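# Stack four magnet blocks from the heap into one tower

## Task

Take four magnet blocks out of the heap and build one tidy tower of them, each block resting squarely on the one beneath; at the end the grippers must have released the stack.

## Robot and tools

Robot: two arms, left_arm and right_arm, each a six-joint arm with a two-finger parallel gripper and a wrist camera (cam_left_wrist, cam_right_wrist, both 504x504 fisheye). Bases in the scene frame: left_arm at (+0.035, +0.283, 0), right_arm at (+0.043, -0.334, 0). Scene frame: origin on the table top midway between the arms, +z up, +x out over the table, left_arm on the +y side. The names left and right are labels only, not image sides.

Gripper frame: fingers point along the gripper's +z axis and close along its y axis. The reported end_effector_position is the point between the finger pads, roughly 1 cm short of the fingertips.

Result lines: the state line gives, per arm, end_effector_position (metres) and end_effector_quat_wxyz in the shared scene frame; printed positions can be off, more so at long reach. grip_measured is the measured finger opening on the same scale as the commanded opening; the last Joint positions entry is the opening in metres. A Hand target line (only when nothing is kept back) shows the pose the controller is currently driving toward. HELD marks control steps where your row was partly or wholly not sent; a pose unreachable line means the clearance check altered or blocked that arm's command. FAULT or OVER-TEMPERATURE FAULT lines mean an arm was stopped. MOTOR HOT appears from 75 °C; at 90 °C the arm is halted for 10 s, at 100 °C it goes limp and drops what it holds, so do not hold loads longer than needed.

The row (used by both motion tools): 14 numbers, each in [-1, 1], always all 14 even if one arm is idle: dx, dy, dz, rx, ry, rz, opening for left_arm, then the same seven for right_arm. dx..rz are an offset, not a pose, expressed in that gripper's own axes, measured from the gripper pose in the most recent result that showed it (before any such result in the scene, and for second or later calls within one reply, from where the robot stands when the action begins). Scale: 1.0 = 0.6 m for dx, dy, dz and 180 degrees for rotation; rx, ry, rz form a single rotation vector. The opening is absolute: +1 fully open (0.094 m), -1 closed. Sending all-zero offsets is not idle: it pulls the arm back to the reference pose.

execute_actions(actions, pictures): actions is a list holding one item or nothing. Empty list: just reports the state (with pictures). Action: {"rows": [...], "steps": n} with 1 to 15 rows and n from 3 to 15 control steps of 1/30 s (default 15); each row covers one step, the last row repeats. Every row is an offset from the same reference pose, not from the previous row. Wait: {"steps": n} with n up to 300, counted from the previous result, reply time included. pictures: true adds camera images. A rejected call does nothing. The last 3 steps of an action are held back and run while you compose the next reply.

move(target, speed): target is one 14-number row as above; each gripper travels in a straight line toward its offset pose, both paths finishing together in 0.5 to 10 s (cut short at 10 s). speed is the path's top speed in m/s, 0.002 to 0.5, default 0.25 (turning up to twice that in rad/s). Openings are sent when the move starts. The result adds a move: line: done, off_target, moving, held or fault, plus limits (paced = pose clipped; held = steps blocked, after which the arm can jump faster than speed) and each gripper's distance from its target. Paths ignore obstacles and the other arm.

wait(seconds): 0 to 10 s, nothing new sent. zoom_image(camera, region): enlarged view of [x0, y0, x1, y1] pixels of the latest image, at most 504 by 504. read_manual(section): licence texts only. finished_scene(scene): ends the current scene (give its number) and grades it; irreversible.

Controller behaviour: each step the commanded pose is clipped to 70 mm and 16 degrees from the measured pose, so distant targets need several actions; after an action the arm continues only to its last clipped pose. Position wins over orientation when both can't be met. Arms tend to stop a centimetre or more low and sag under repeated zero offsets; to hold an arm steady, send the correction back to its intended pose in the first call of a reply and zeros afterwards, raising the aim if it still hangs low. The simulation keeps running while you think and write, so long replies let things drift.

Gripping: to hold a block command an opening about 0.03 under grip_measured; a smaller margin grips more gently. Readings may be off by about 1 mm per gripper. Pads can spike hard at first contact.

Avoid: knocking or setting anything off the table (fails the task); collisions or pushing between the two arms (may end the scene); fast moves into contact or targets far beyond the contact point, which press hard; drops, slips and slams. Occasional external tugs on held parts or pushes on loose objects can occur. Release the grip after the fourth block is placed and check the tower stands before ending.

Each tool is called by a JSON object that holds its "op" and its "data", one argument or row to a line.

## Session

{"op": "execute_actions", "data": {
  "actions": []
}}

Scene clock: 0.00 s of 5800.00 s.
left_arm: end_effector_position=(+0.2571, +0.4942, +0.2032) grip_measured=+1.000 end_effector_quat_wxyz=(-0.110, +0.329, +0.913, +0.216) | right_arm: end_effector_position=(+0.6609, +0.0124, +0.1142) grip_measured=+1.000 end_effector_quat_wxyz=(+0.342, +0.154, +0.871, +0.317)
Joint positions: left_arm=[ 0.625  1.51   1.459 -1.328 -0.452  1.234  0.094] | right_arm=[ 0.503  2.638  2.432 -0.396 -0.066  0.878  0.094]
Joint velocities: left_arm=[-0.002 -0.002 -0.002  0.022  0.007 -0.022  0.   ] | right_arm=[ 0.012  0.007 -0.002  0.051 -0.022  0.022  0.   ]
Hand target (left_arm): +0.257, +0.494, +0.207; -0.106, +0.326, +0.913, +0.220
Hand target (right_arm): +0.663, +0.013, +0.130; +0.354, +0.150, +0.865, +0.323
camera_calibration (this result's frames):
cam_left_wrist: T_world_to_cam=[[-0.424335, -0.809595, -0.405581, 0.584729], [-0.741385, 0.0534635, 0.668946, 0.052204], [-0.519892, 0.584549, -0.622908, 0.090137], [0, 0, 0, 1]] pos_world=[0.333686, 0.417913, 0.25838]
cam_right_wrist: T_world_to_cam=[[-0.103452, -0.782689, -0.613756, 0.140837], [-0.978347, 0.191289, -0.0790341, 0.686261], [0.179264, 0.592289, -0.78553, 0.0910242], [0, 0, 0, 1]] pos_world=[0.669654, -0.0749552, 0.21218]

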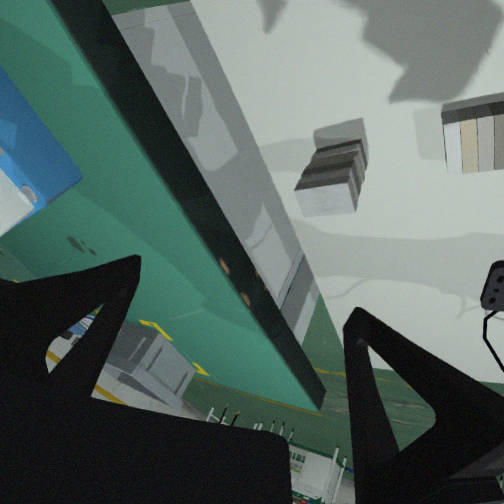

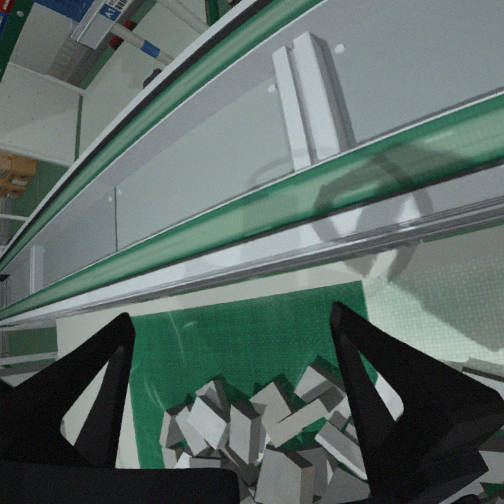

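{"op": "move", "data": {
  "target": [0,0,0,0,0,0,1,0.107,-0.134,-0.458,0.327,0.013,0.356,1],
  "speed": 0.4
}}

Scene clock: 2.77 s of 5800.00 s.
left_arm: end_effector_position=(+0.2571, +0.4942, +0.2032) grip_measured=+1.000 end_effector_quat_wxyz=(-0.110, +0.329, +0.913, +0.216) | right_arm: end_effector_position=(+0.4198, -0.1309, +0.1794) grip_measured=+1.000 end_effector_quat_wxyz=(+0.011, +0.704, +0.708, +0.056)
Joint positions: left_arm=[ 0.625  1.51   1.459 -1.328 -0.452  1.234  0.094] | right_arm=[ 0.498  2.14   2.245 -1.563 -0.011  2.052  0.094]
Joint velocities: left_arm=[ 0.017  0.007  0.012 -0.037 -0.022  0.022  0.   ] | right_arm=[ 0.002  0.032  0.002 -0.066  0.081  0.037  0.   ]
Hand target (left_arm): +0.257, +0.494, +0.203; -0.110, +0.329, +0.913, +0.216
Hand target (right_arm): +0.415, -0.137, +0.182; +0.008, +0.709, +0.703, +0.050
Off the commanded pose (left_arm): 0.000 m, 0 deg.
Off the commanded pose (right_arm): 0.010 m, 6 deg.
joint sent to its limit (right arm) — the command would take joint 4 (wrist pitch) past its lower limit, so that joint was sent only as far as its limit.
Kept back: nothing.
move: off_target (right_arm)
camera_calibration (this result's frames):
cam_left_wrist: T_world_to_cam=[[-0.424335, -0.809595, -0.405581, 0.584729], [-0.741385, 0.0534635, 0.668946, 0.052204], [-0.519892, 0.584549, -0.622908, 0.090137], [0, 0, 0, 1]] pos_world=[0.333686, 0.417913, 0.25838]
cam_right_wrist: T_world_to_cam=[[-0.999767, -0.00878764, -0.0197351, 0.414753], [-0.018876, 0.79964, 0.600183, 0.0379742], [0.0105068, 0.600415, -0.799619, 0.344801], [0, 0, 0, 1]] pos_world=[0.41175, -0.233745, 0.261103]

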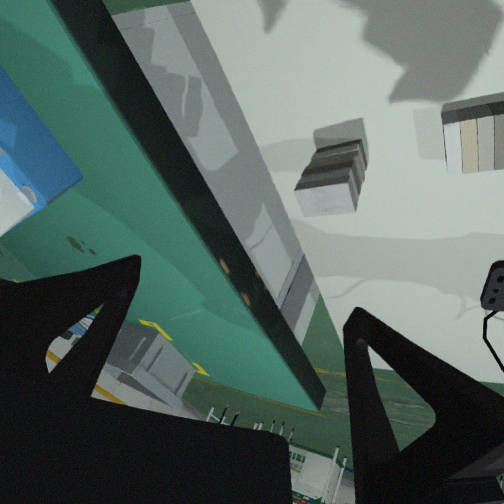

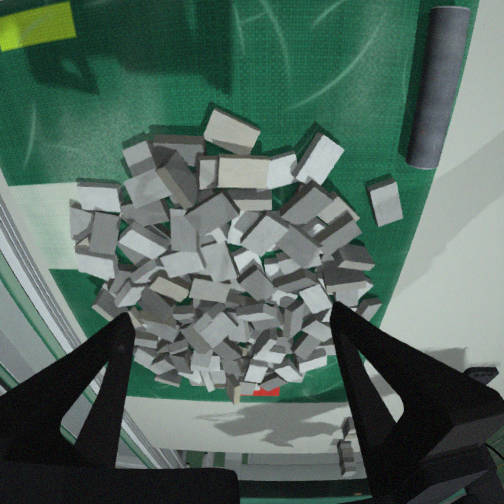

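{"op": "zoom_image", "data": {
  "camera": "cam_right_wrist",
  "region": [180, 90, 420, 250]
}}

Region (180, 90, 420, 250) of cam_right_wrist's 504x504 image, scaled by 2.100, with more detail than that image has.

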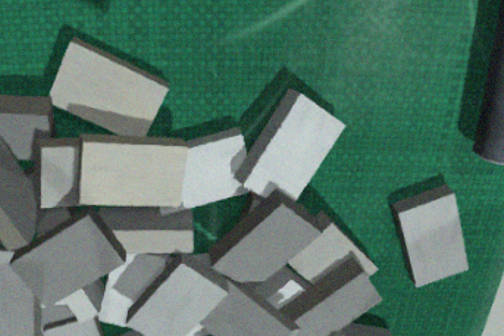

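{"op": "move", "data": {
  "target": [0,0,0,0,0,0,1,-0.051,-0.119,0.175,0.0366,0.034,-0.853,-0.2],
  "speed": 0.5
}}

Scene clock: 6.77 s of 5800.00 s.
left_arm: end_effector_position=(+0.2571, +0.4942, +0.2032) grip_measured=+1.000 end_effector_quat_wxyz=(-0.110, +0.329, +0.913, +0.216) | right_arm: end_effector_position=(+0.3595, -0.1583, +0.0592) grip_measured=-0.198 end_effector_quat_wxyz=(-0.015, -0.523, +0.852, +0.003)
Joint positions: left_arm=[ 0.625  1.51   1.459 -1.328 -0.452  1.234  0.094] | right_arm=[ 0.513  1.971  1.514 -1.144 -0.004 -0.599  0.038]
Joint velocities: left_arm=[-0.002 -0.002 -0.007  0.066  0.022 -0.051  0.   ] | right_arm=[-0.007  0.007 -0.012  0.095  0.037 -0.066 -0.   ]
Hand target (left_arm): +0.257, +0.494, +0.203; -0.110, +0.329, +0.913, +0.216
Hand target (right_arm): +0.360, -0.156, +0.065; -0.000, -0.530, +0.848, -0.000
Off the commanded pose (left_arm): 0.000 m, 0 deg.
Off the commanded pose (right_arm): 0.008 m, 2 deg.
Kept back: nothing.
move: done
camera_calibration (this result's frames):
cam_left_wrist: T_world_to_cam=[[-0.424335, -0.809595, -0.405581, 0.584729], [-0.741385, 0.0534635, 0.668946, 0.052204], [-0.519892, 0.584549, -0.622908, 0.090137], [0, 0, 0, 1]] pos_world=[0.333686, 0.417913, 0.25838]
cam_right_wrist: T_world_to_cam=[[0.891272, -0.450071, 0.0554179, -0.402243], [-0.399056, -0.720402, 0.567253, 0.0288392], [-0.21538, -0.527691, -0.821677, 0.169739], [0, 0, 0, 1]] pos_world=[0.406575, -0.0706923, 0.145403]

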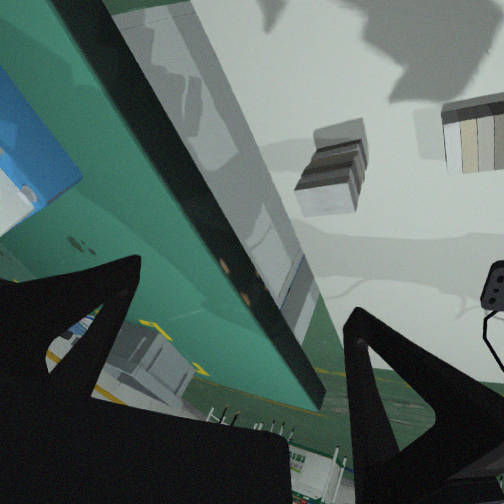

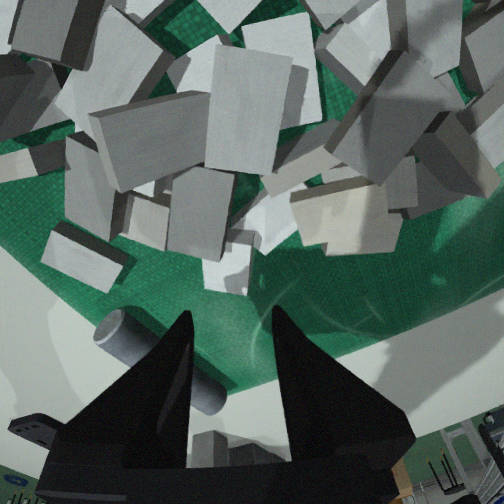

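{"op": "move", "data": {
  "target": [0,0,0,0,0,0,1,0.003,0.008,0.045,0,-0.008,0.04,-0.2],
  "speed": 0.12
}}

{"op": "move", "data": {
  "target": [0,0,0,0,0,0,1,0,0,0.03,0,0,0,-0.2],
  "speed": 0.06
}}

Scene clock: 8.07 s of 5800.00 s.
left_arm: end_effector_position=(+0.2571, +0.4942, +0.2032) grip_measured=+1.000 end_effector_quat_wxyz=(-0.110, +0.329, +0.913, +0.216) | right_arm: end_effector_position=(+0.3545, -0.1611, +0.0318) grip_measured=-0.198 end_effector_quat_wxyz=(-0.011, -0.472, +0.882, +0.002)
Joint positions: left_arm=[ 0.625  1.51   1.459 -1.328 -0.452  1.234  0.094] | right_arm=[ 0.513  1.971  1.401 -1.023 -0.004 -0.48   0.038]
Joint velocities: left_arm=[-0.002  0.007  0.002  0.037  0.007 -0.081  0.   ] | right_arm=[ 0.002  0.017  0.002 -0.037 -0.037 -0.037  0.   ]
Hand target (left_arm): +0.257, +0.494, +0.203; -0.110, +0.329, +0.913, +0.216
Hand target (right_arm): +0.354, -0.158, +0.032; -0.004, -0.469, +0.883, +0.008
Off the commanded pose (left_arm): 0.000 m, 0 deg.
Off the commanded pose (right_arm): 0.003 m, 1 deg.
Kept back: nothing.
move: done
camera_calibration (this result's frames):
cam_left_wrist: T_world_to_cam=[[-0.424335, -0.809595, -0.405581, 0.584729], [-0.741385, 0.0534635, 0.668946, 0.052204], [-0.519892, 0.584549, -0.622908, 0.090137], [0, 0, 0, 1]] pos_world=[0.333686, 0.417913, 0.25838]
cam_right_wrist: T_world_to_cam=[[0.831302, -0.552383, 0.0617235, -0.392884], [-0.485892, -0.668295, 0.563286, 0.0796898], [-0.2699, -0.498252, -0.823953, 0.168752], [0, 0, 0, 1]] pos_world=[0.410872, -0.0796851, 0.118406]

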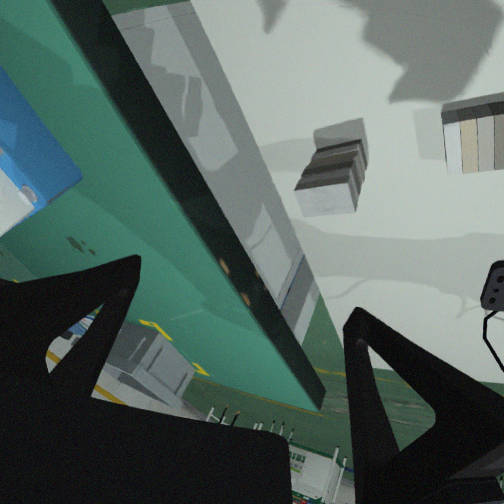

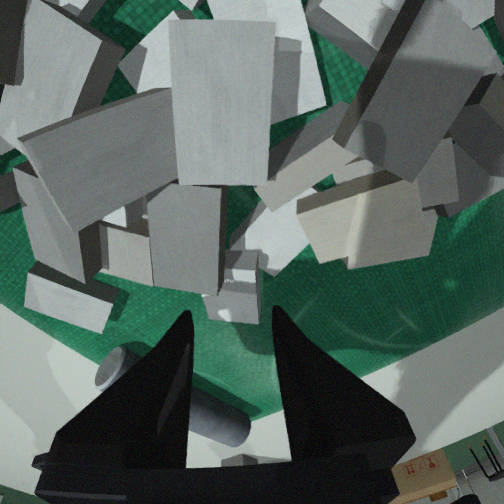

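Scene clock: 8.93 s of 5800.00 s.
left_arm: end_effector_position=(+0.2571, +0.4942, +0.2032) grip_measured=+1.000 end_effector_quat_wxyz=(-0.110, +0.329, +0.913, +0.216) | right_arm: end_effector_position=(+0.3538, -0.1614, +0.0165) grip_measured=-0.198 end_effector_quat_wxyz=(-0.013, -0.472, +0.882, +0.002)
Joint positions: left_arm=[ 0.625  1.51   1.459 -1.328 -0.452  1.234  0.094] | right_arm=[ 0.513  1.993  1.368 -0.973 -0.004 -0.48   0.038]
Joint velocities: left_arm=[ 0.002  0.002 -0.007 -0.037 -0.007  0.007  0.   ] | right_arm=[ 0.007 -0.002  0.002 -0.081  0.037  0.037 -0.   ]
Hand target (left_arm): +0.257, +0.494, +0.203; -0.110, +0.329, +0.913, +0.216
Hand target (right_arm): +0.354, -0.161, +0.014; -0.011, -0.472, +0.882, +0.002
Off the commanded pose (left_arm): 0.000 m, 0 deg.
Off the commanded pose (right_arm): 0.003 m, 0 deg.
Kept back: nothing.
move: done
camera_calibration (this result's frames):
cam_left_wrist: T_world_to_cam=[[-0.424335, -0.809595, -0.405581, 0.584729], [-0.741385, 0.0534635, 0.668946, 0.052204], [-0.519892, 0.584549, -0.622908, 0.090137], [0, 0, 0, 1]] pos_world=[0.333686, 0.417913, 0.25838]
cam_right_wrist: T_world_to_cam=[[0.831545, -0.552249, 0.0596066, -0.391642], [-0.483625, -0.667049, 0.566704, 0.0870853], [-0.273201, -0.500067, -0.821763, 0.156688], [0, 0, 0, 1]] pos_world=[0.410592, -0.0798394, 0.102753]

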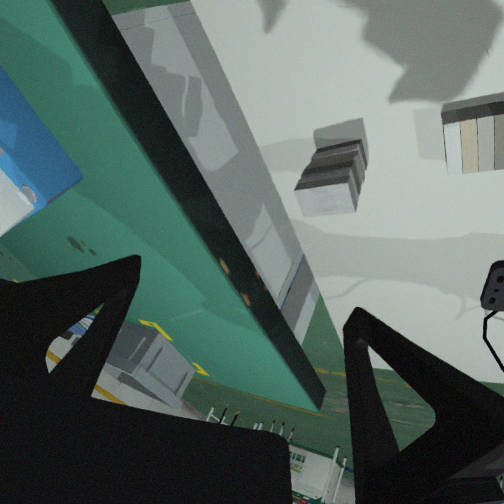

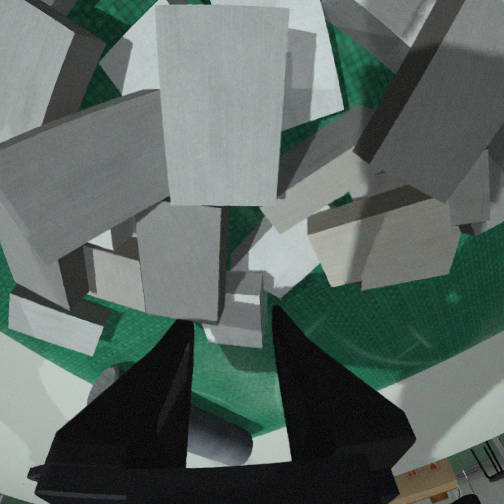

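{"op": "execute_actions", "data": {
  "actions": [
    {"rows":[[0,0,0,0,0,0,1,0,0,0.004,0,0,0,-0.51]],"steps":12}
  ]
}}

{"op": "move", "data": {
  "target": [0,0,0,0,0,0,1,0.05,0,-0.014,0,0,0,-0.51],
  "speed": 0.1
}}

{"op": "move", "data": {
  "target": [0,0,0,0,0,0,1,0,0,-0.08,0,-0.01,0,-0.51]
}}

Scene clock: 9.33 s of 5800.00 s.
left_arm: end_effector_position=(+0.2571, +0.4942, +0.2032) grip_measured=+1.000 end_effector_quat_wxyz=(-0.110, +0.329, +0.913, +0.216) | right_arm: end_effector_position=(+0.3541, -0.1614, +0.0165) grip_measured=-0.469 end_effector_quat_wxyz=(-0.013, -0.472, +0.882, +0.001)
Joint positions: left_arm=[ 0.625  1.51   1.459 -1.328 -0.452  1.234  0.094] | right_arm=[ 0.513  1.993  1.368 -0.972 -0.003 -0.48   0.025]
Joint velocities: left_arm=[ 0.002  0.002 -0.017 -0.066 -0.022 -0.037  0.   ] | right_arm=[-0.002 -0.022 -0.002  0.007 -0.051  0.007 -0.   ]
Steps of this call (steps 1 to 3: nothing new was sent; steps 4 to 12: the first 9 steps of this action). Readings (end_effector_position):
4: left_arm (+0.2571, +0.4942, +0.2032) | right_arm (+0.3540, -0.1613, +0.0165)
5: left_arm (+0.2571, +0.4942, +0.2032) | right_arm (+0.3541, -0.1614, +0.0165)
7: left_arm (+0.2571, +0.4942, +0.2032) | right_arm (+0.3541, -0.1614, +0.0165)
11: left_arm (+0.2571, +0.4942, +0.2032) | right_arm (+0.3541, -0.1614, +0.0165)
12: the state above

Scene clock: 10.33 s of 5800.00 s.
left_arm: end_effector_position=(+0.2571, +0.4942, +0.2032) grip_measured=+1.000 end_effector_quat_wxyz=(-0.110, +0.329, +0.913, +0.216) | right_arm: end_effector_position=(+0.3355, -0.1835, +0.0184) grip_measured=-0.469 end_effector_quat_wxyz=(-0.024, -0.472, +0.882, +0.002)
Joint positions: left_arm=[ 0.625  1.51   1.459 -1.328 -0.452  1.234  0.094] | right_arm=[ 0.481  1.915  1.265 -0.968 -0.003 -0.511  0.025]
Joint velocities: left_arm=[-0.007 -0.012  0.012 -0.007 -0.037  0.037  0.   ] | right_arm=[-0.002  0.002 -0.012 -0.007  0.007  0.022 -0.001]
Hand target (left_arm): +0.257, +0.494, +0.203; -0.110, +0.329, +0.913, +0.216
Hand target (right_arm): +0.337, -0.186, +0.025; -0.013, -0.472, +0.882, +0.002
Off your previous action's commanded pose (left_arm): 0.000 m, 0 deg at its last step (step 3 of this call).
Off your previous action's commanded pose (right_arm): 0.002 m, 0 deg at its last step (step 3 of this call).
Off the commanded pose (left_arm): 0.000 m, 0 deg.
Off the commanded pose (right_arm): 0.008 m, 1 deg.
Kept back: nothing.
move: done
camera_calibration (this result's frames):
cam_left_wrist: T_world_to_cam=[[-0.424335, -0.809595, -0.405581, 0.584729], [-0.741385, 0.0534635, 0.668946, 0.052204], [-0.519892, 0.584549, -0.622908, 0.090137], [0, 0, 0, 1]] pos_world=[0.333686, 0.417913, 0.25838]
cam_right_wrist: T_world_to_cam=[[0.832337, -0.552056, 0.0494904, -0.388776], [-0.473371, -0.661565, 0.581594, 0.0597175], [-0.288331, -0.50751, -0.811972, 0.145723], [0, 0, 0, 1]] pos_world=[0.393878, -0.101163, 0.102832]

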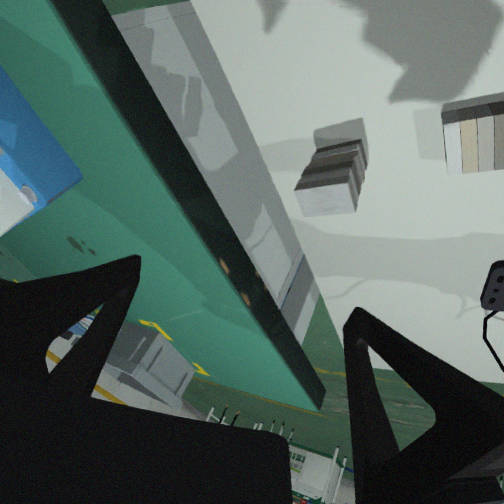

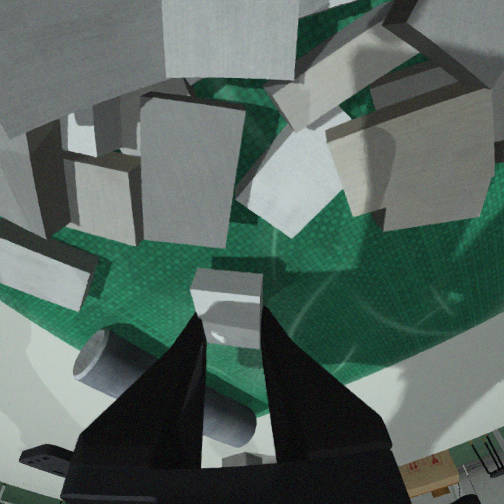

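Scene clock: 11.33 s of 5800.00 s.
left_arm: end_effector_position=(+0.2571, +0.4942, +0.2032) grip_measured=+1.000 end_effector_quat_wxyz=(-0.110, +0.329, +0.913, +0.216) | right_arm: end_effector_position=(+0.3304, -0.1861, +0.0546) grip_measured=-0.469 end_effector_quat_wxyz=(-0.028, -0.471, +0.881, +0.002)
Joint positions: left_arm=[ 0.625  1.51   1.459 -1.328 -0.452  1.234  0.094] | right_arm=[ 0.481  1.857  1.338 -1.108 -0.003 -0.511  0.025]
Joint velocities: left_arm=[-0.012 -0.017  0.017 -0.037  0.037 -0.022  0.   ] | right_arm=[ 0.017  0.002  0.002 -0.051  0.022  0.066 -0.   ]
Hand target (left_arm): +0.257, +0.494, +0.203; -0.110, +0.329, +0.913, +0.216
Hand target (right_arm): +0.337, -0.182, +0.066; -0.010, -0.472, +0.882, +0.009
Off the commanded pose (left_arm): 0.000 m, 0 deg.
Off the commanded pose (right_arm): 0.014 m, 2 deg.
Kept back: nothing.
move: off_target (right_arm)
camera_calibration (this result's frames):
cam_left_wrist: T_world_to_cam=[[-0.424335, -0.809595, -0.405581, 0.584729], [-0.741385, 0.0534635, 0.668946, 0.052204], [-0.519892, 0.584549, -0.622908, 0.090137], [0, 0, 0, 1]] pos_world=[0.333686, 0.417913, 0.25838]
cam_right_wrist: T_world_to_cam=[[0.832707, -0.551867, 0.0451793, -0.387603], [-0.468799, -0.659237, 0.587907, 0.0331344], [-0.294663, -0.510734, -0.807666, 0.173539], [0, 0, 0, 1]] pos_world=[0.389429, -0.10343, 0.138193]

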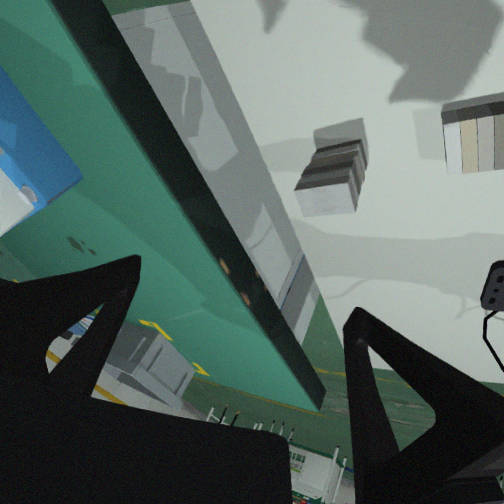

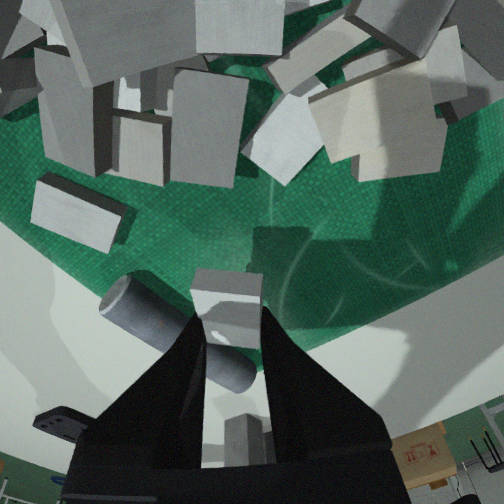

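{"op": "move", "data": {
  "target": [0,0,0,0,0,0,1,-0.054,0.113,-0.024,0.0165,-0.0087,-0.334,-0.51],
  "speed": 0.4
}}

{"op": "move", "data": {
  "target": [0,0,0,0,0,0,1,0,0,0.035,0,0,0,-0.51],
  "speed": 0.1
}}

{"op": "zoom_image", "data": {
  "camera": "cam_right_wrist",
  "region": [150, 200, 310, 360]
}}

Scene clock: 14.10 s of 5800.00 s.
left_arm: end_effector_position=(+0.2571, +0.4942, +0.2032) grip_measured=+1.000 end_effector_quat_wxyz=(-0.110, +0.329, +0.913, +0.216) | right_arm: end_effector_position=(+0.2924, -0.1264, +0.0592) grip_measured=-0.470 end_effector_quat_wxyz=(+0.020, +0.846, -0.533, -0.003)
Joint positions: left_arm=[ 0.625  1.51   1.459 -1.328 -0.452  1.234  0.094] | right_arm=[ 0.705  1.841  1.338 -1.107  0.006 -1.322  0.025]
Joint velocities: left_arm=[-0.007 -0.017 -0.007  0.095  0.022 -0.022  0.   ] | right_arm=[-0.007  0.002  0.002  0.022 -0.007 -0.007  0.   ]
Hand target (left_arm): +0.257, +0.494, +0.203; -0.110, +0.329, +0.913, +0.216
Hand target (right_arm): +0.293, -0.122, +0.068; +0.002, +0.850, -0.526, +0.000
Off the commanded pose (left_arm): 0.000 m, 0 deg.
Off the commanded pose (right_arm): 0.012 m, 2 deg.
Kept back: nothing.
move: off_target (right_arm)
camera_calibration (this result's frames):
cam_left_wrist: T_world_to_cam=[[-0.424335, -0.809595, -0.405581, 0.584729], [-0.741385, 0.0534635, 0.668946, 0.052204], [-0.519892, 0.584549, -0.622908, 0.090137], [0, 0, 0, 1]] pos_world=[0.333686, 0.417913, 0.25838]
cam_right_wrist: T_world_to_cam=[[0.901023, 0.432038, 0.0387482, -0.218453], [0.337926, -0.755135, 0.561763, -0.194536], [0.271963, -0.493067, -0.82639, 0.0341934], [0, 0, 0, 1]] pos_world=[0.25327, -0.035661, 0.146005]

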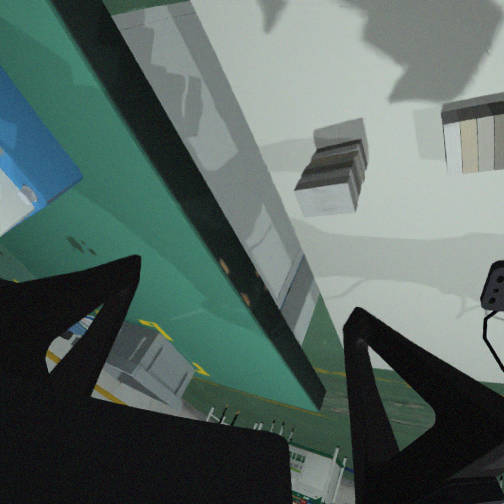

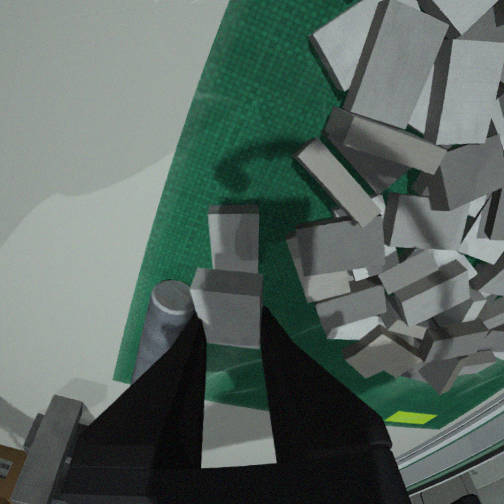

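Scene clock: 15.00 s of 5800.00 s.
left_arm: end_effector_position=(+0.2571, +0.4942, +0.2032) grip_measured=+1.000 end_effector_quat_wxyz=(-0.110, +0.329, +0.913, +0.216) | right_arm: end_effector_position=(+0.2922, -0.1266, +0.0399) grip_measured=-0.470 end_effector_quat_wxyz=(+0.020, +0.846, -0.533, -0.004)
Joint positions: left_arm=[ 0.625  1.51   1.459 -1.328 -0.452  1.234  0.094] | right_arm=[ 0.705  1.863  1.286 -1.034  0.006 -1.322  0.025]
Joint velocities: left_arm=[-0.007  0.002  0.002  0.007  0.007 -0.022  0.   ] | right_arm=[-0.007 -0.007  0.002 -0.037  0.095  0.051 -0.   ]
Hand target (left_arm): +0.257, +0.494, +0.203; -0.110, +0.329, +0.913, +0.216
Hand target (right_arm): +0.292, -0.127, +0.038; +0.020, +0.846, -0.533, -0.003
Off the commanded pose (left_arm): 0.000 m, 0 deg.
Off the commanded pose (right_arm): 0.002 m, 0 deg.
Kept back: nothing.
move: done
camera_calibration (this result's frames):
cam_left_wrist: T_world_to_cam=[[-0.424335, -0.809595, -0.405581, 0.584729], [-0.741385, 0.0534635, 0.668946, 0.052204], [-0.519892, 0.584549, -0.622908, 0.090137], [0, 0, 0, 1]] pos_world=[0.333686, 0.417913, 0.25838]
cam_right_wrist: T_world_to_cam=[[0.901056, 0.432066, 0.0376396, -0.21742], [0.33842, -0.754723, 0.562019, -0.183841], [0.271237, -0.493673, -0.826268, 0.0183307], [0, 0, 0, 1]] pos_world=[0.253151, -0.0357602, 0.126652]

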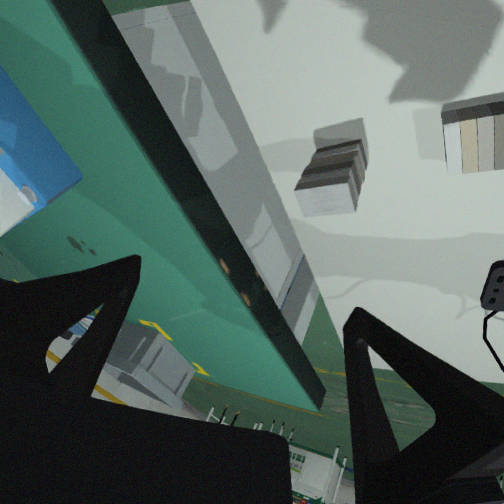

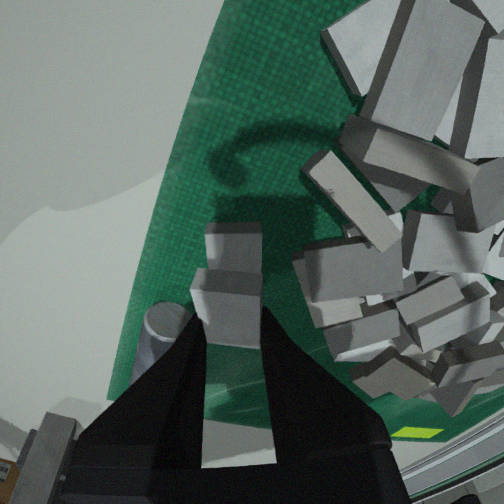

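Region (150, 200, 310, 360) of cam_right_wrist's 504x504 image, scaled by 3.150, with more detail than that image has.

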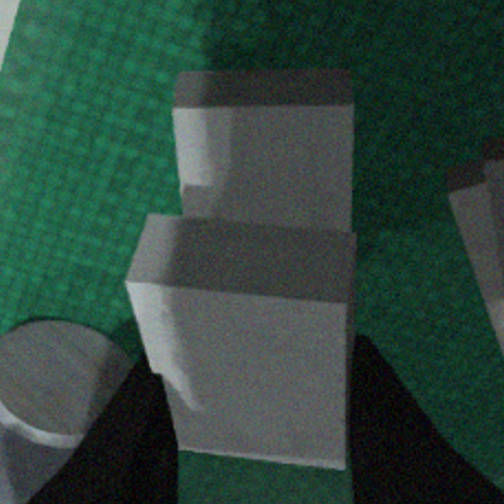

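{"op": "move", "data": {
  "target": [0,0,0,0,0,0,1,-0.021,-0.001,0.012,0,0,0,-0.51],
  "speed": 0.07
}}

{"op": "zoom_image", "data": {
  "camera": "cam_right_wrist",
  "region": [150, 200, 310, 360]
}}

Scene clock: 15.97 s of 5800.00 s.
left_arm: end_effector_position=(+0.2571, +0.4942, +0.2032) grip_measured=+1.000 end_effector_quat_wxyz=(-0.110, +0.329, +0.913, +0.216) | right_arm: end_effector_position=(+0.2884, -0.1189, +0.0332) grip_measured=-0.470 end_effector_quat_wxyz=(+0.023, +0.845, -0.534, -0.004)
Joint positions: left_arm=[ 0.625  1.51   1.459 -1.328 -0.452  1.234  0.094] | right_arm=[ 0.731  1.884  1.286 -1.019  0.006 -1.294  0.025]
Joint velocities: left_arm=[-0.002  0.007  0.012 -0.007  0.037 -0.051  0.   ] | right_arm=[ 0.002 -0.002  0.007  0.022  0.037  0.022 -0.001]
Hand target (left_arm): +0.257, +0.494, +0.203; -0.110, +0.329, +0.913, +0.216
Hand target (right_arm): +0.287, -0.115, +0.032; +0.020, +0.846, -0.533, -0.003
Off the commanded pose (left_arm): 0.000 m, 0 deg.
Off the commanded pose (right_arm): 0.004 m, 0 deg.
Kept back: nothing.
move: done
camera_calibration (this result's frames):
cam_left_wrist: T_world_to_cam=[[-0.424335, -0.809595, -0.405581, 0.584729], [-0.741385, 0.0534635, 0.668946, 0.052204], [-0.519892, 0.584549, -0.622908, 0.090137], [0, 0, 0, 1]] pos_world=[0.333686, 0.417913, 0.25838]
cam_right_wrist: T_world_to_cam=[[0.901809, 0.430898, 0.032677, -0.21726], [0.339107, -0.752518, 0.564556, -0.172973], [0.267856, -0.49804, -0.824748, 0.0180673], [0, 0, 0, 1]] pos_world=[0.249744, -0.0275501, 0.119653]

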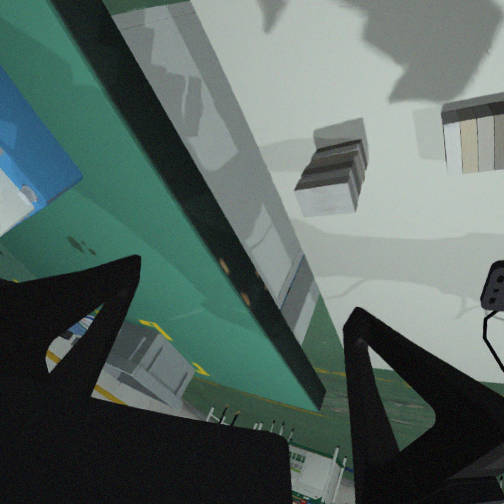

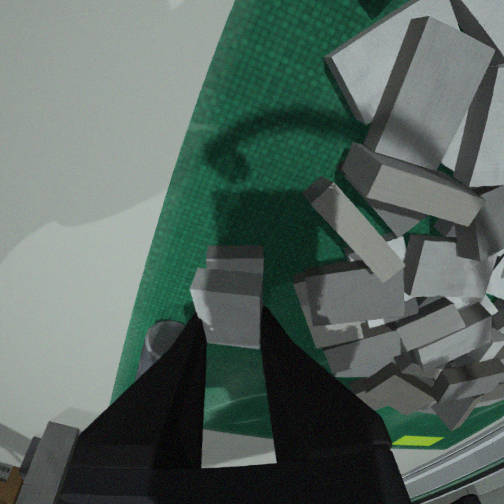

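Region (150, 200, 310, 360) of cam_right_wrist's 504x504 image, scaled by 3.150, with more detail than that image has.

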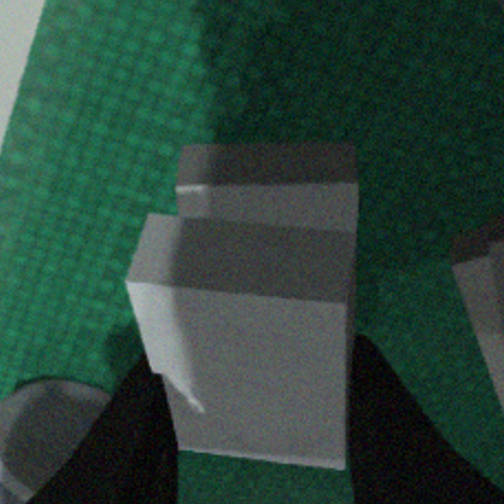

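{"op": "move", "data": {
  "target": [0,0,0,0,0,0,1,-0.002,-0.004,0.013,0.008,-0.003,0,-0.51],
  "speed": 0.04
}}

{"op": "zoom_image", "data": {
  "camera": "cam_right_wrist",
  "region": [150, 200, 310, 360]
}}

Scene clock: 16.93 s of 5800.00 s.
left_arm: end_effector_position=(+0.2571, +0.4942, +0.2032) grip_measured=+1.000 end_effector_quat_wxyz=(-0.110, +0.329, +0.913, +0.216) | right_arm: end_effector_position=(+0.2900, -0.1175, +0.0261) grip_measured=-0.470 end_effector_quat_wxyz=(+0.014, +0.845, -0.534, -0.001)
Joint positions: left_arm=[ 0.625  1.51   1.459 -1.328 -0.452  1.234  0.094] | right_arm=[ 0.731  1.884  1.257 -0.97   0.006 -1.293  0.025]
Joint velocities: left_arm=[-0.012 -0.002 -0.002 -0.022  0.051 -0.037  0.   ] | right_arm=[-0.012 -0.002 -0.007 -0.007  0.066  0.051 -0.001]
Hand target (left_arm): +0.257, +0.494, +0.203; -0.110, +0.329, +0.913, +0.216
Hand target (right_arm): +0.290, -0.117, +0.025; +0.010, +0.846, -0.534, -0.001
Off the commanded pose (left_arm): 0.000 m, 0 deg.
Off the commanded pose (right_arm): 0.001 m, 0 deg.
Kept back: nothing.
move: done
camera_calibration (this result's frames):
cam_left_wrist: T_world_to_cam=[[-0.424335, -0.809595, -0.405581, 0.584729], [-0.741385, 0.0534635, 0.668946, 0.052204], [-0.519892, 0.584549, -0.622908, 0.090137], [0, 0, 0, 1]] pos_world=[0.333686, 0.417913, 0.25838]
cam_right_wrist: T_world_to_cam=[[0.9017, 0.42934, 0.0510313, -0.219622], [0.330168, -0.759964, 0.55986, -0.166644], [0.279153, -0.487977, -0.827014, 0.0104567], [0, 0, 0, 1]] pos_world=[0.250134, -0.0272482, 0.113153]

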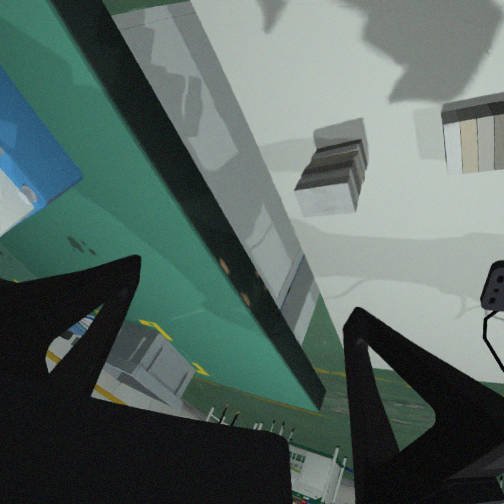

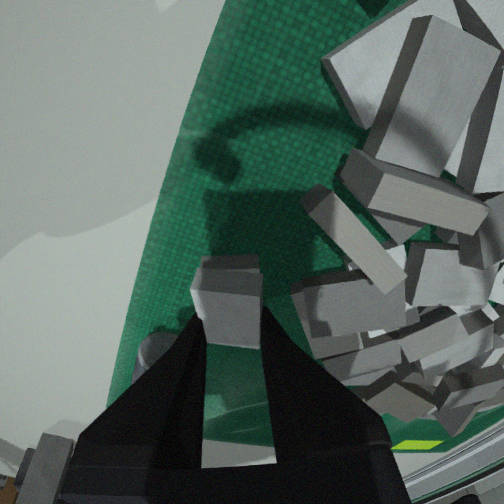

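Region (150, 200, 310, 360) of cam_right_wrist's 504x504 image, scaled by 3.150, with more detail than that image has.

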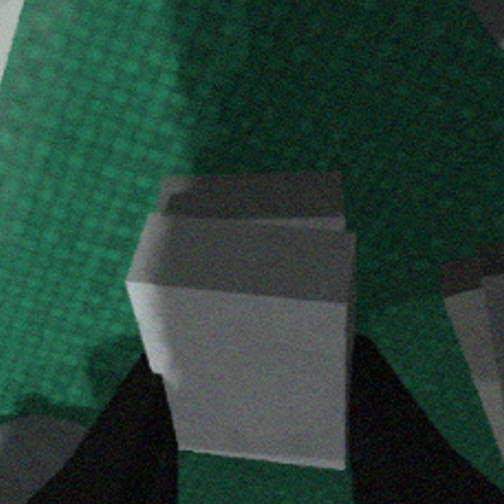

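{"op": "execute_actions", "data": {
  "actions": [
    {"rows":[[0,0,0,0,0,0,1,0,0,0,0,0,0,-0.15]],"steps":10}
  ]
}}

{"op": "move", "data": {
  "target": [0,0,0,0,0,0,1,0,0,-0.08,0,0,0,-0.15]
}}

{"op": "move", "data": {
  "target": [0,0,0,0,0,0,1,0.195,-0.188,-0.035,0,0,0.769,0.0],
  "speed": 0.5
}}

{"op": "zoom_image", "data": {
  "camera": "cam_right_wrist",
  "region": [130, 150, 330, 350]
}}

Scene clock: 17.33 s of 5800.00 s.
left_arm: end_effector_position=(+0.2571, +0.4942, +0.2032) grip_measured=+1.000 end_effector_quat_wxyz=(-0.110, +0.329, +0.913, +0.216) | right_arm: end_effector_position=(+0.2902, -0.1173, +0.0261) grip_measured=-0.152 end_effector_quat_wxyz=(+0.013, +0.845, -0.534, -0.001)
Joint positions: left_arm=[ 0.625  1.51   1.459 -1.328 -0.452  1.234  0.094] | right_arm=[ 0.731  1.884  1.257 -0.969  0.006 -1.293  0.04 ]
Joint velocities: left_arm=[ 0.012 -0.017 -0.017 -0.081 -0.095  0.022  0.   ] | right_arm=[-0.017  0.007 -0.007 -0.007 -0.022  0.051  0.001]
Steps of this call (steps 1 to 5: nothing new was sent; steps 6 to 12: the first 7 steps of this action). Readings (end_effector_position):
6: left_arm (+0.2571, +0.4942, +0.2032) | right_arm (+0.2902, -0.1173, +0.0261)
7: left_arm (+0.2571, +0.4942, +0.2032) | right_arm (+0.2902, -0.1173, +0.0261)
9: left_arm (+0.2571, +0.4942, +0.2032) | right_arm (+0.2902, -0.1173, +0.0261)
12: the state above

Scene clock: 18.57 s of 5800.00 s.
left_arm: end_effector_position=(+0.2571, +0.4942, +0.2032) grip_measured=+1.000 end_effector_quat_wxyz=(-0.110, +0.329, +0.913, +0.216) | right_arm: end_effector_position=(+0.2872, -0.1199, +0.0635) grip_measured=-0.152 end_effector_quat_wxyz=(+0.025, +0.845, -0.534, -0.004)
Joint positions: left_arm=[ 0.625  1.51   1.459 -1.328 -0.452  1.234  0.094] | right_arm=[ 0.731  1.849  1.365 -1.138  0.006 -1.293  0.04 ]
Joint velocities: left_arm=[-0.002  0.022 -0.007 -0.095  0.022 -0.051  0.   ] | right_arm=[ 0.002 -0.012 -0.007 -0.051 -0.051 -0.022  0.001]
Hand target (left_arm): +0.257, +0.494, +0.203; -0.110, +0.329, +0.913, +0.216
Hand target (right_arm): +0.290, -0.116, +0.074; +0.013, +0.845, -0.534, -0.001
Off your previous action's commanded pose (left_arm): 0.000 m, 0 deg at its last step (step 3 of this call).
Off your previous action's commanded pose (right_arm): 0.000 m, 0 deg at its last step (step 3 of this call).
Off the commanded pose (left_arm): 0.000 m, 0 deg.
Off the commanded pose (right_arm): 0.012 m, 1 deg.
Kept back: nothing.
move: off_target (right_arm)
camera_calibration (this result's frames):
cam_left_wrist: T_world_to_cam=[[-0.424335, -0.809595, -0.405581, 0.584729], [-0.741385, 0.0534635, 0.668946, 0.052204], [-0.519892, 0.584549, -0.622908, 0.090137], [0, 0, 0, 1]] pos_world=[0.333686, 0.417913, 0.25838]
cam_right_wrist: T_world_to_cam=[[0.902413, 0.429967, 0.0279292, -0.216656], [0.34033, -0.751035, 0.565793, -0.190754], [0.264248, -0.501074, -0.824074, 0.0435158], [0, 0, 0, 1]] pos_world=[0.248933, -0.0283035, 0.149839]

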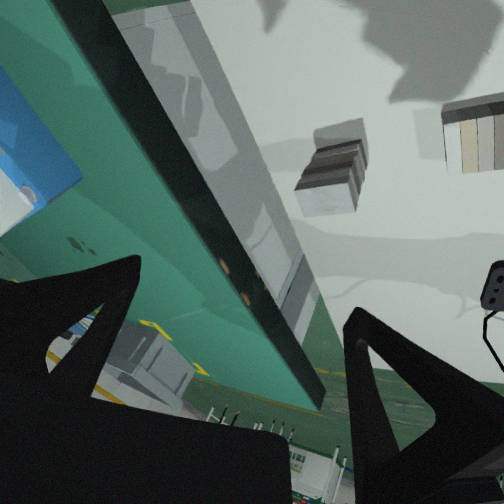

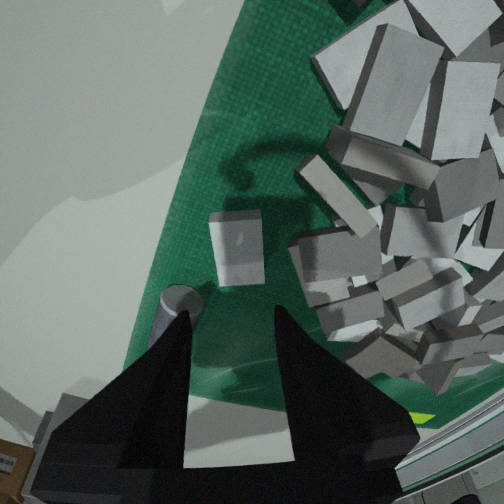

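Scene clock: 21.70 s of 5800.00 s.
left_arm: end_effector_position=(+0.2571, +0.4942, +0.2032) grip_measured=+1.000 end_effector_quat_wxyz=(-0.110, +0.329, +0.913, +0.216) | right_arm: end_effector_position=(+0.4334, -0.1720, +0.0806) grip_measured=-0.002 end_effector_quat_wxyz=(-0.022, +0.191, +0.981, -0.018)
Joint positions: left_arm=[ 0.625  1.51   1.459 -1.328 -0.452  1.234  0.094] | right_arm=[ 0.404  2.242  2.014 -1.399  0.006  0.779  0.047]
Joint velocities: left_arm=[ 0.012 -0.022 -0.002 -0.007 -0.022 -0.007  0.   ] | right_arm=[-0.002 -0.012 -0.002  0.007  0.022  0.022  0.   ]
Hand target (left_arm): +0.257, +0.494, +0.203; -0.110, +0.329, +0.913, +0.216
Hand target (right_arm): +0.440, -0.175, +0.086; -0.012, +0.199, +0.980, -0.019
Off the commanded pose (left_arm): 0.000 m, 0 deg.
Off the commanded pose (right_arm): 0.008 m, 1 deg.
Kept back: nothing.
move: done
camera_calibration (this result's frames):
cam_left_wrist: T_world_to_cam=[[-0.424335, -0.809595, -0.405581, 0.584729], [-0.741385, 0.0534635, 0.668946, 0.052204], [-0.519892, 0.584549, -0.622908, 0.090137], [0, 0, 0, 1]] pos_world=[0.333686, 0.417913, 0.25838]
cam_right_wrist: T_world_to_cam=[[-0.369396, -0.92166, 0.118699, -0.0152573], [-0.731129, 0.367093, 0.575059, 0.366669], [-0.573583, 0.12564, -0.809455, 0.462546], [0, 0, 0, 1]] pos_world=[0.527755, -0.206778, 0.165364]

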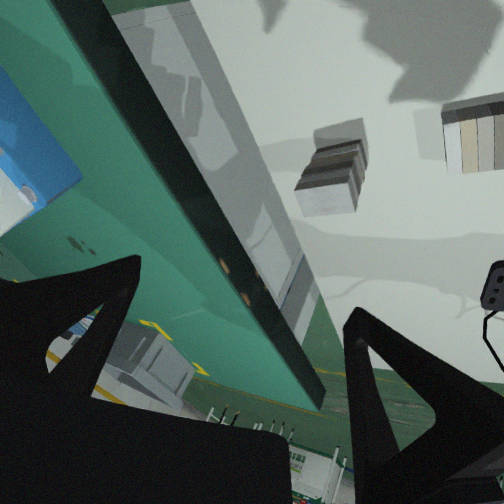

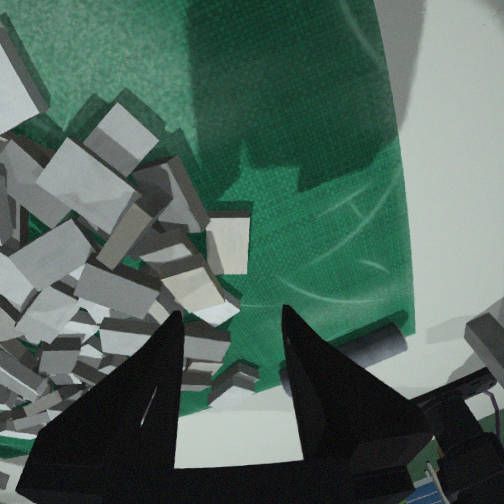

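Region (130, 150, 330, 350) of cam_right_wrist's 504x504 image, scaled by 2.520, with more detail than that image has.

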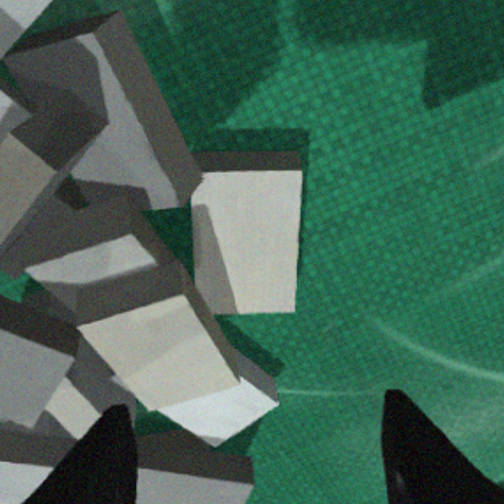

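{"op": "execute_actions", "data": {
  "actions": []
}}

Scene clock: 22.13 s of 5800.00 s.
left_arm: end_effector_position=(+0.2571, +0.4942, +0.2032) grip_measured=+1.000 end_effector_quat_wxyz=(-0.110, +0.329, +0.913, +0.216) | right_arm: end_effector_position=(+0.4330, -0.1721, +0.0806) grip_measured=-0.002 end_effector_quat_wxyz=(-0.022, +0.193, +0.981, -0.018)
Joint positions: left_arm=[ 0.625  1.51   1.459 -1.328 -0.452  1.234  0.094] | right_arm=[ 0.404  2.242  2.014 -1.401  0.006  0.782  0.047]
Joint velocities: left_arm=[-0.007 -0.002 -0.022 -0.022 -0.022  0.022  0.   ] | right_arm=[-0.002 -0.002 -0.002  0.007 -0.022  0.022 -0.   ]
Hand target (left_arm): +0.257, +0.494, +0.203; -0.110, +0.329, +0.913, +0.216
Hand target (right_arm): +0.440, -0.175, +0.086; -0.012, +0.200, +0.980, -0.019
Off the commanded pose (left_arm): 0.000 m, 0 deg.
Off the commanded pose (right_arm): 0.008 m, 1 deg.
Kept back: nothing.
Steps of this call (steps 1 to 13: nothing new was sent). Readings (end_effector_position):
1: left_arm (+0.2571, +0.4942, +0.2032) | right_arm (+0.4333, -0.1720, +0.0806)
2: left_arm (+0.2571, +0.4942, +0.2032) | right_arm (+0.4332, -0.1720, +0.0806)
4: left_arm (+0.2571, +0.4942, +0.2032) | right_arm (+0.4331, -0.1721, +0.0806)
8: left_arm (+0.2571, +0.4942, +0.2032) | right_arm (+0.4330, -0.1721, +0.0806)
13: the state above
camera_calibration (this result's frames):
cam_left_wrist: T_world_to_cam=[[-0.424335, -0.809595, -0.405581, 0.584729], [-0.741385, 0.0534635, 0.668946, 0.052204], [-0.519892, 0.584549, -0.622908, 0.090137], [0, 0, 0, 1]] pos_world=[0.333686, 0.417913, 0.25838]
cam_right_wrist: T_world_to_cam=[[-0.371692, -0.920586, 0.119857, -0.0144372], [-0.729378, 0.369454, 0.57577, 0.366045], [-0.574328, 0.126588, -0.808779, 0.462812], [0, 0, 0, 1]] pos_world=[0.527425, -0.207114, 0.165285]

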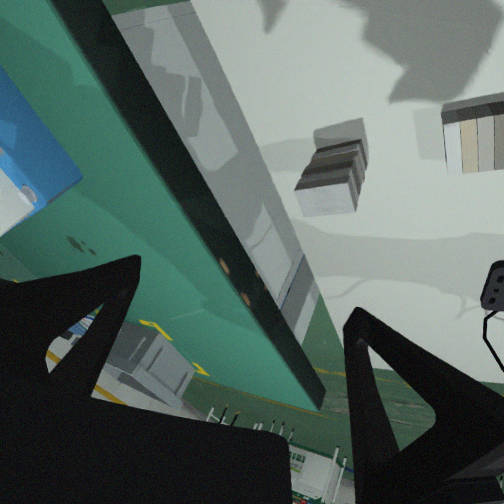

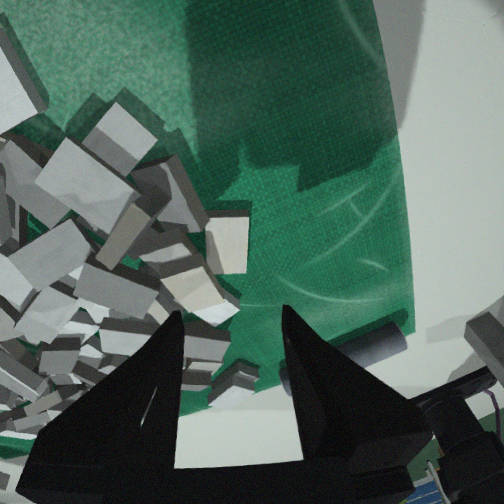

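{"op": "move", "data": {
  "target": [0,0,0,0,0,0,1,-0.004,0,0.066,-0.014,-0.011,0,-0.3]
}}

{"op": "zoom_image", "data": {
  "camera": "cam_right_wrist",
  "region": [130,180,330,380]
}}

Scene clock: 23.37 s of 5800.00 s.
left_arm: end_effector_position=(+0.2571, +0.4942, +0.2032) grip_measured=+1.000 end_effector_quat_wxyz=(-0.110, +0.329, +0.913, +0.216) | right_arm: end_effector_position=(+0.4267, -0.1745, +0.0334) grip_measured=-0.298 end_effector_quat_wxyz=(-0.018, +0.190, +0.981, -0.015)
Joint positions: left_arm=[ 0.625  1.51   1.459 -1.328 -0.452  1.234  0.094] | right_arm=[ 0.404  2.217  1.787 -1.186  0.005  0.777  0.033]
Joint velocities: left_arm=[ 0.002  0.012 -0.002  0.007 -0.051  0.051  0.   ] | right_arm=[-0.007  0.002  0.007  0.007  0.007 -0.037  0.001]
Hand target (left_arm): +0.257, +0.494, +0.203; -0.110, +0.329, +0.913, +0.216
Hand target (right_arm): +0.434, -0.175, +0.041; -0.001, +0.192, +0.981, -0.001
Off the commanded pose (left_arm): 0.000 m, 0 deg.
Off the commanded pose (right_arm): 0.010 m, 3 deg.
Kept back: nothing.
move: off_target (right_arm)
camera_calibration (this result's frames):
cam_left_wrist: T_world_to_cam=[[-0.424335, -0.809595, -0.405581, 0.584729], [-0.741385, 0.0534635, 0.668946, 0.052204], [-0.519892, 0.584549, -0.622908, 0.090137], [0, 0, 0, 1]] pos_world=[0.333686, 0.417913, 0.25838]
cam_right_wrist: T_world_to_cam=[[-0.368336, -0.923052, 0.110923, -0.0149376], [-0.736904, 0.362614, 0.570512, 0.391672], [-0.566835, 0.128401, -0.813764, 0.418577], [0, 0, 0, 1]] pos_world=[0.520387, -0.20956, 0.118826]

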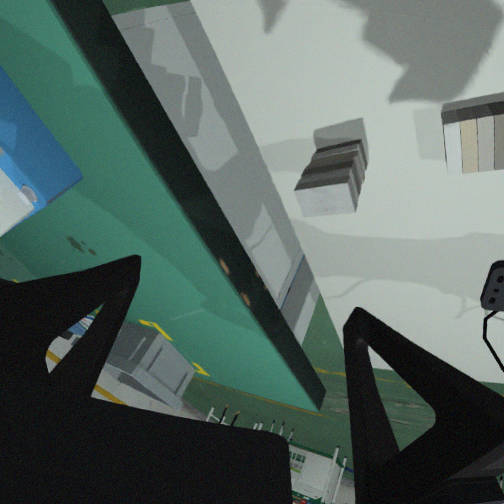

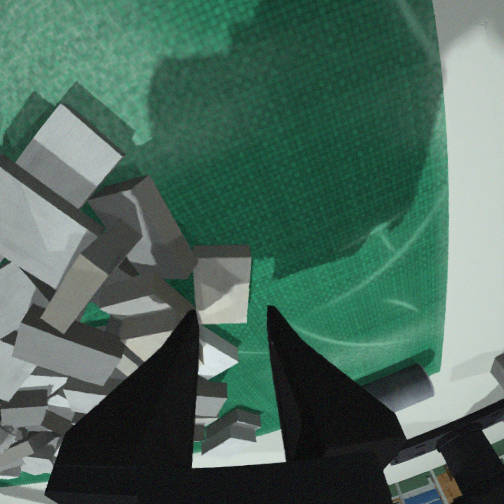

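Region (130, 180, 330, 380) of cam_right_wrist's 504x504 image, scaled by 2.520, with more detail than that image has.

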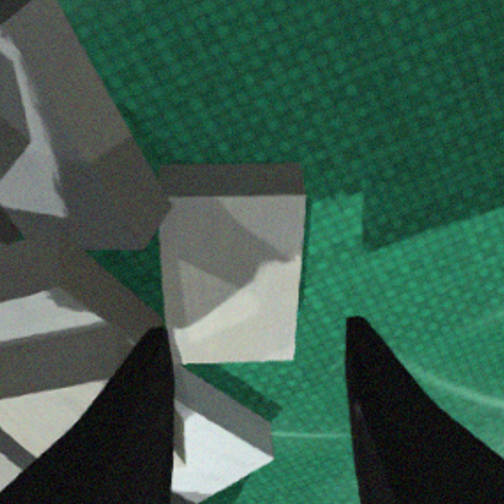

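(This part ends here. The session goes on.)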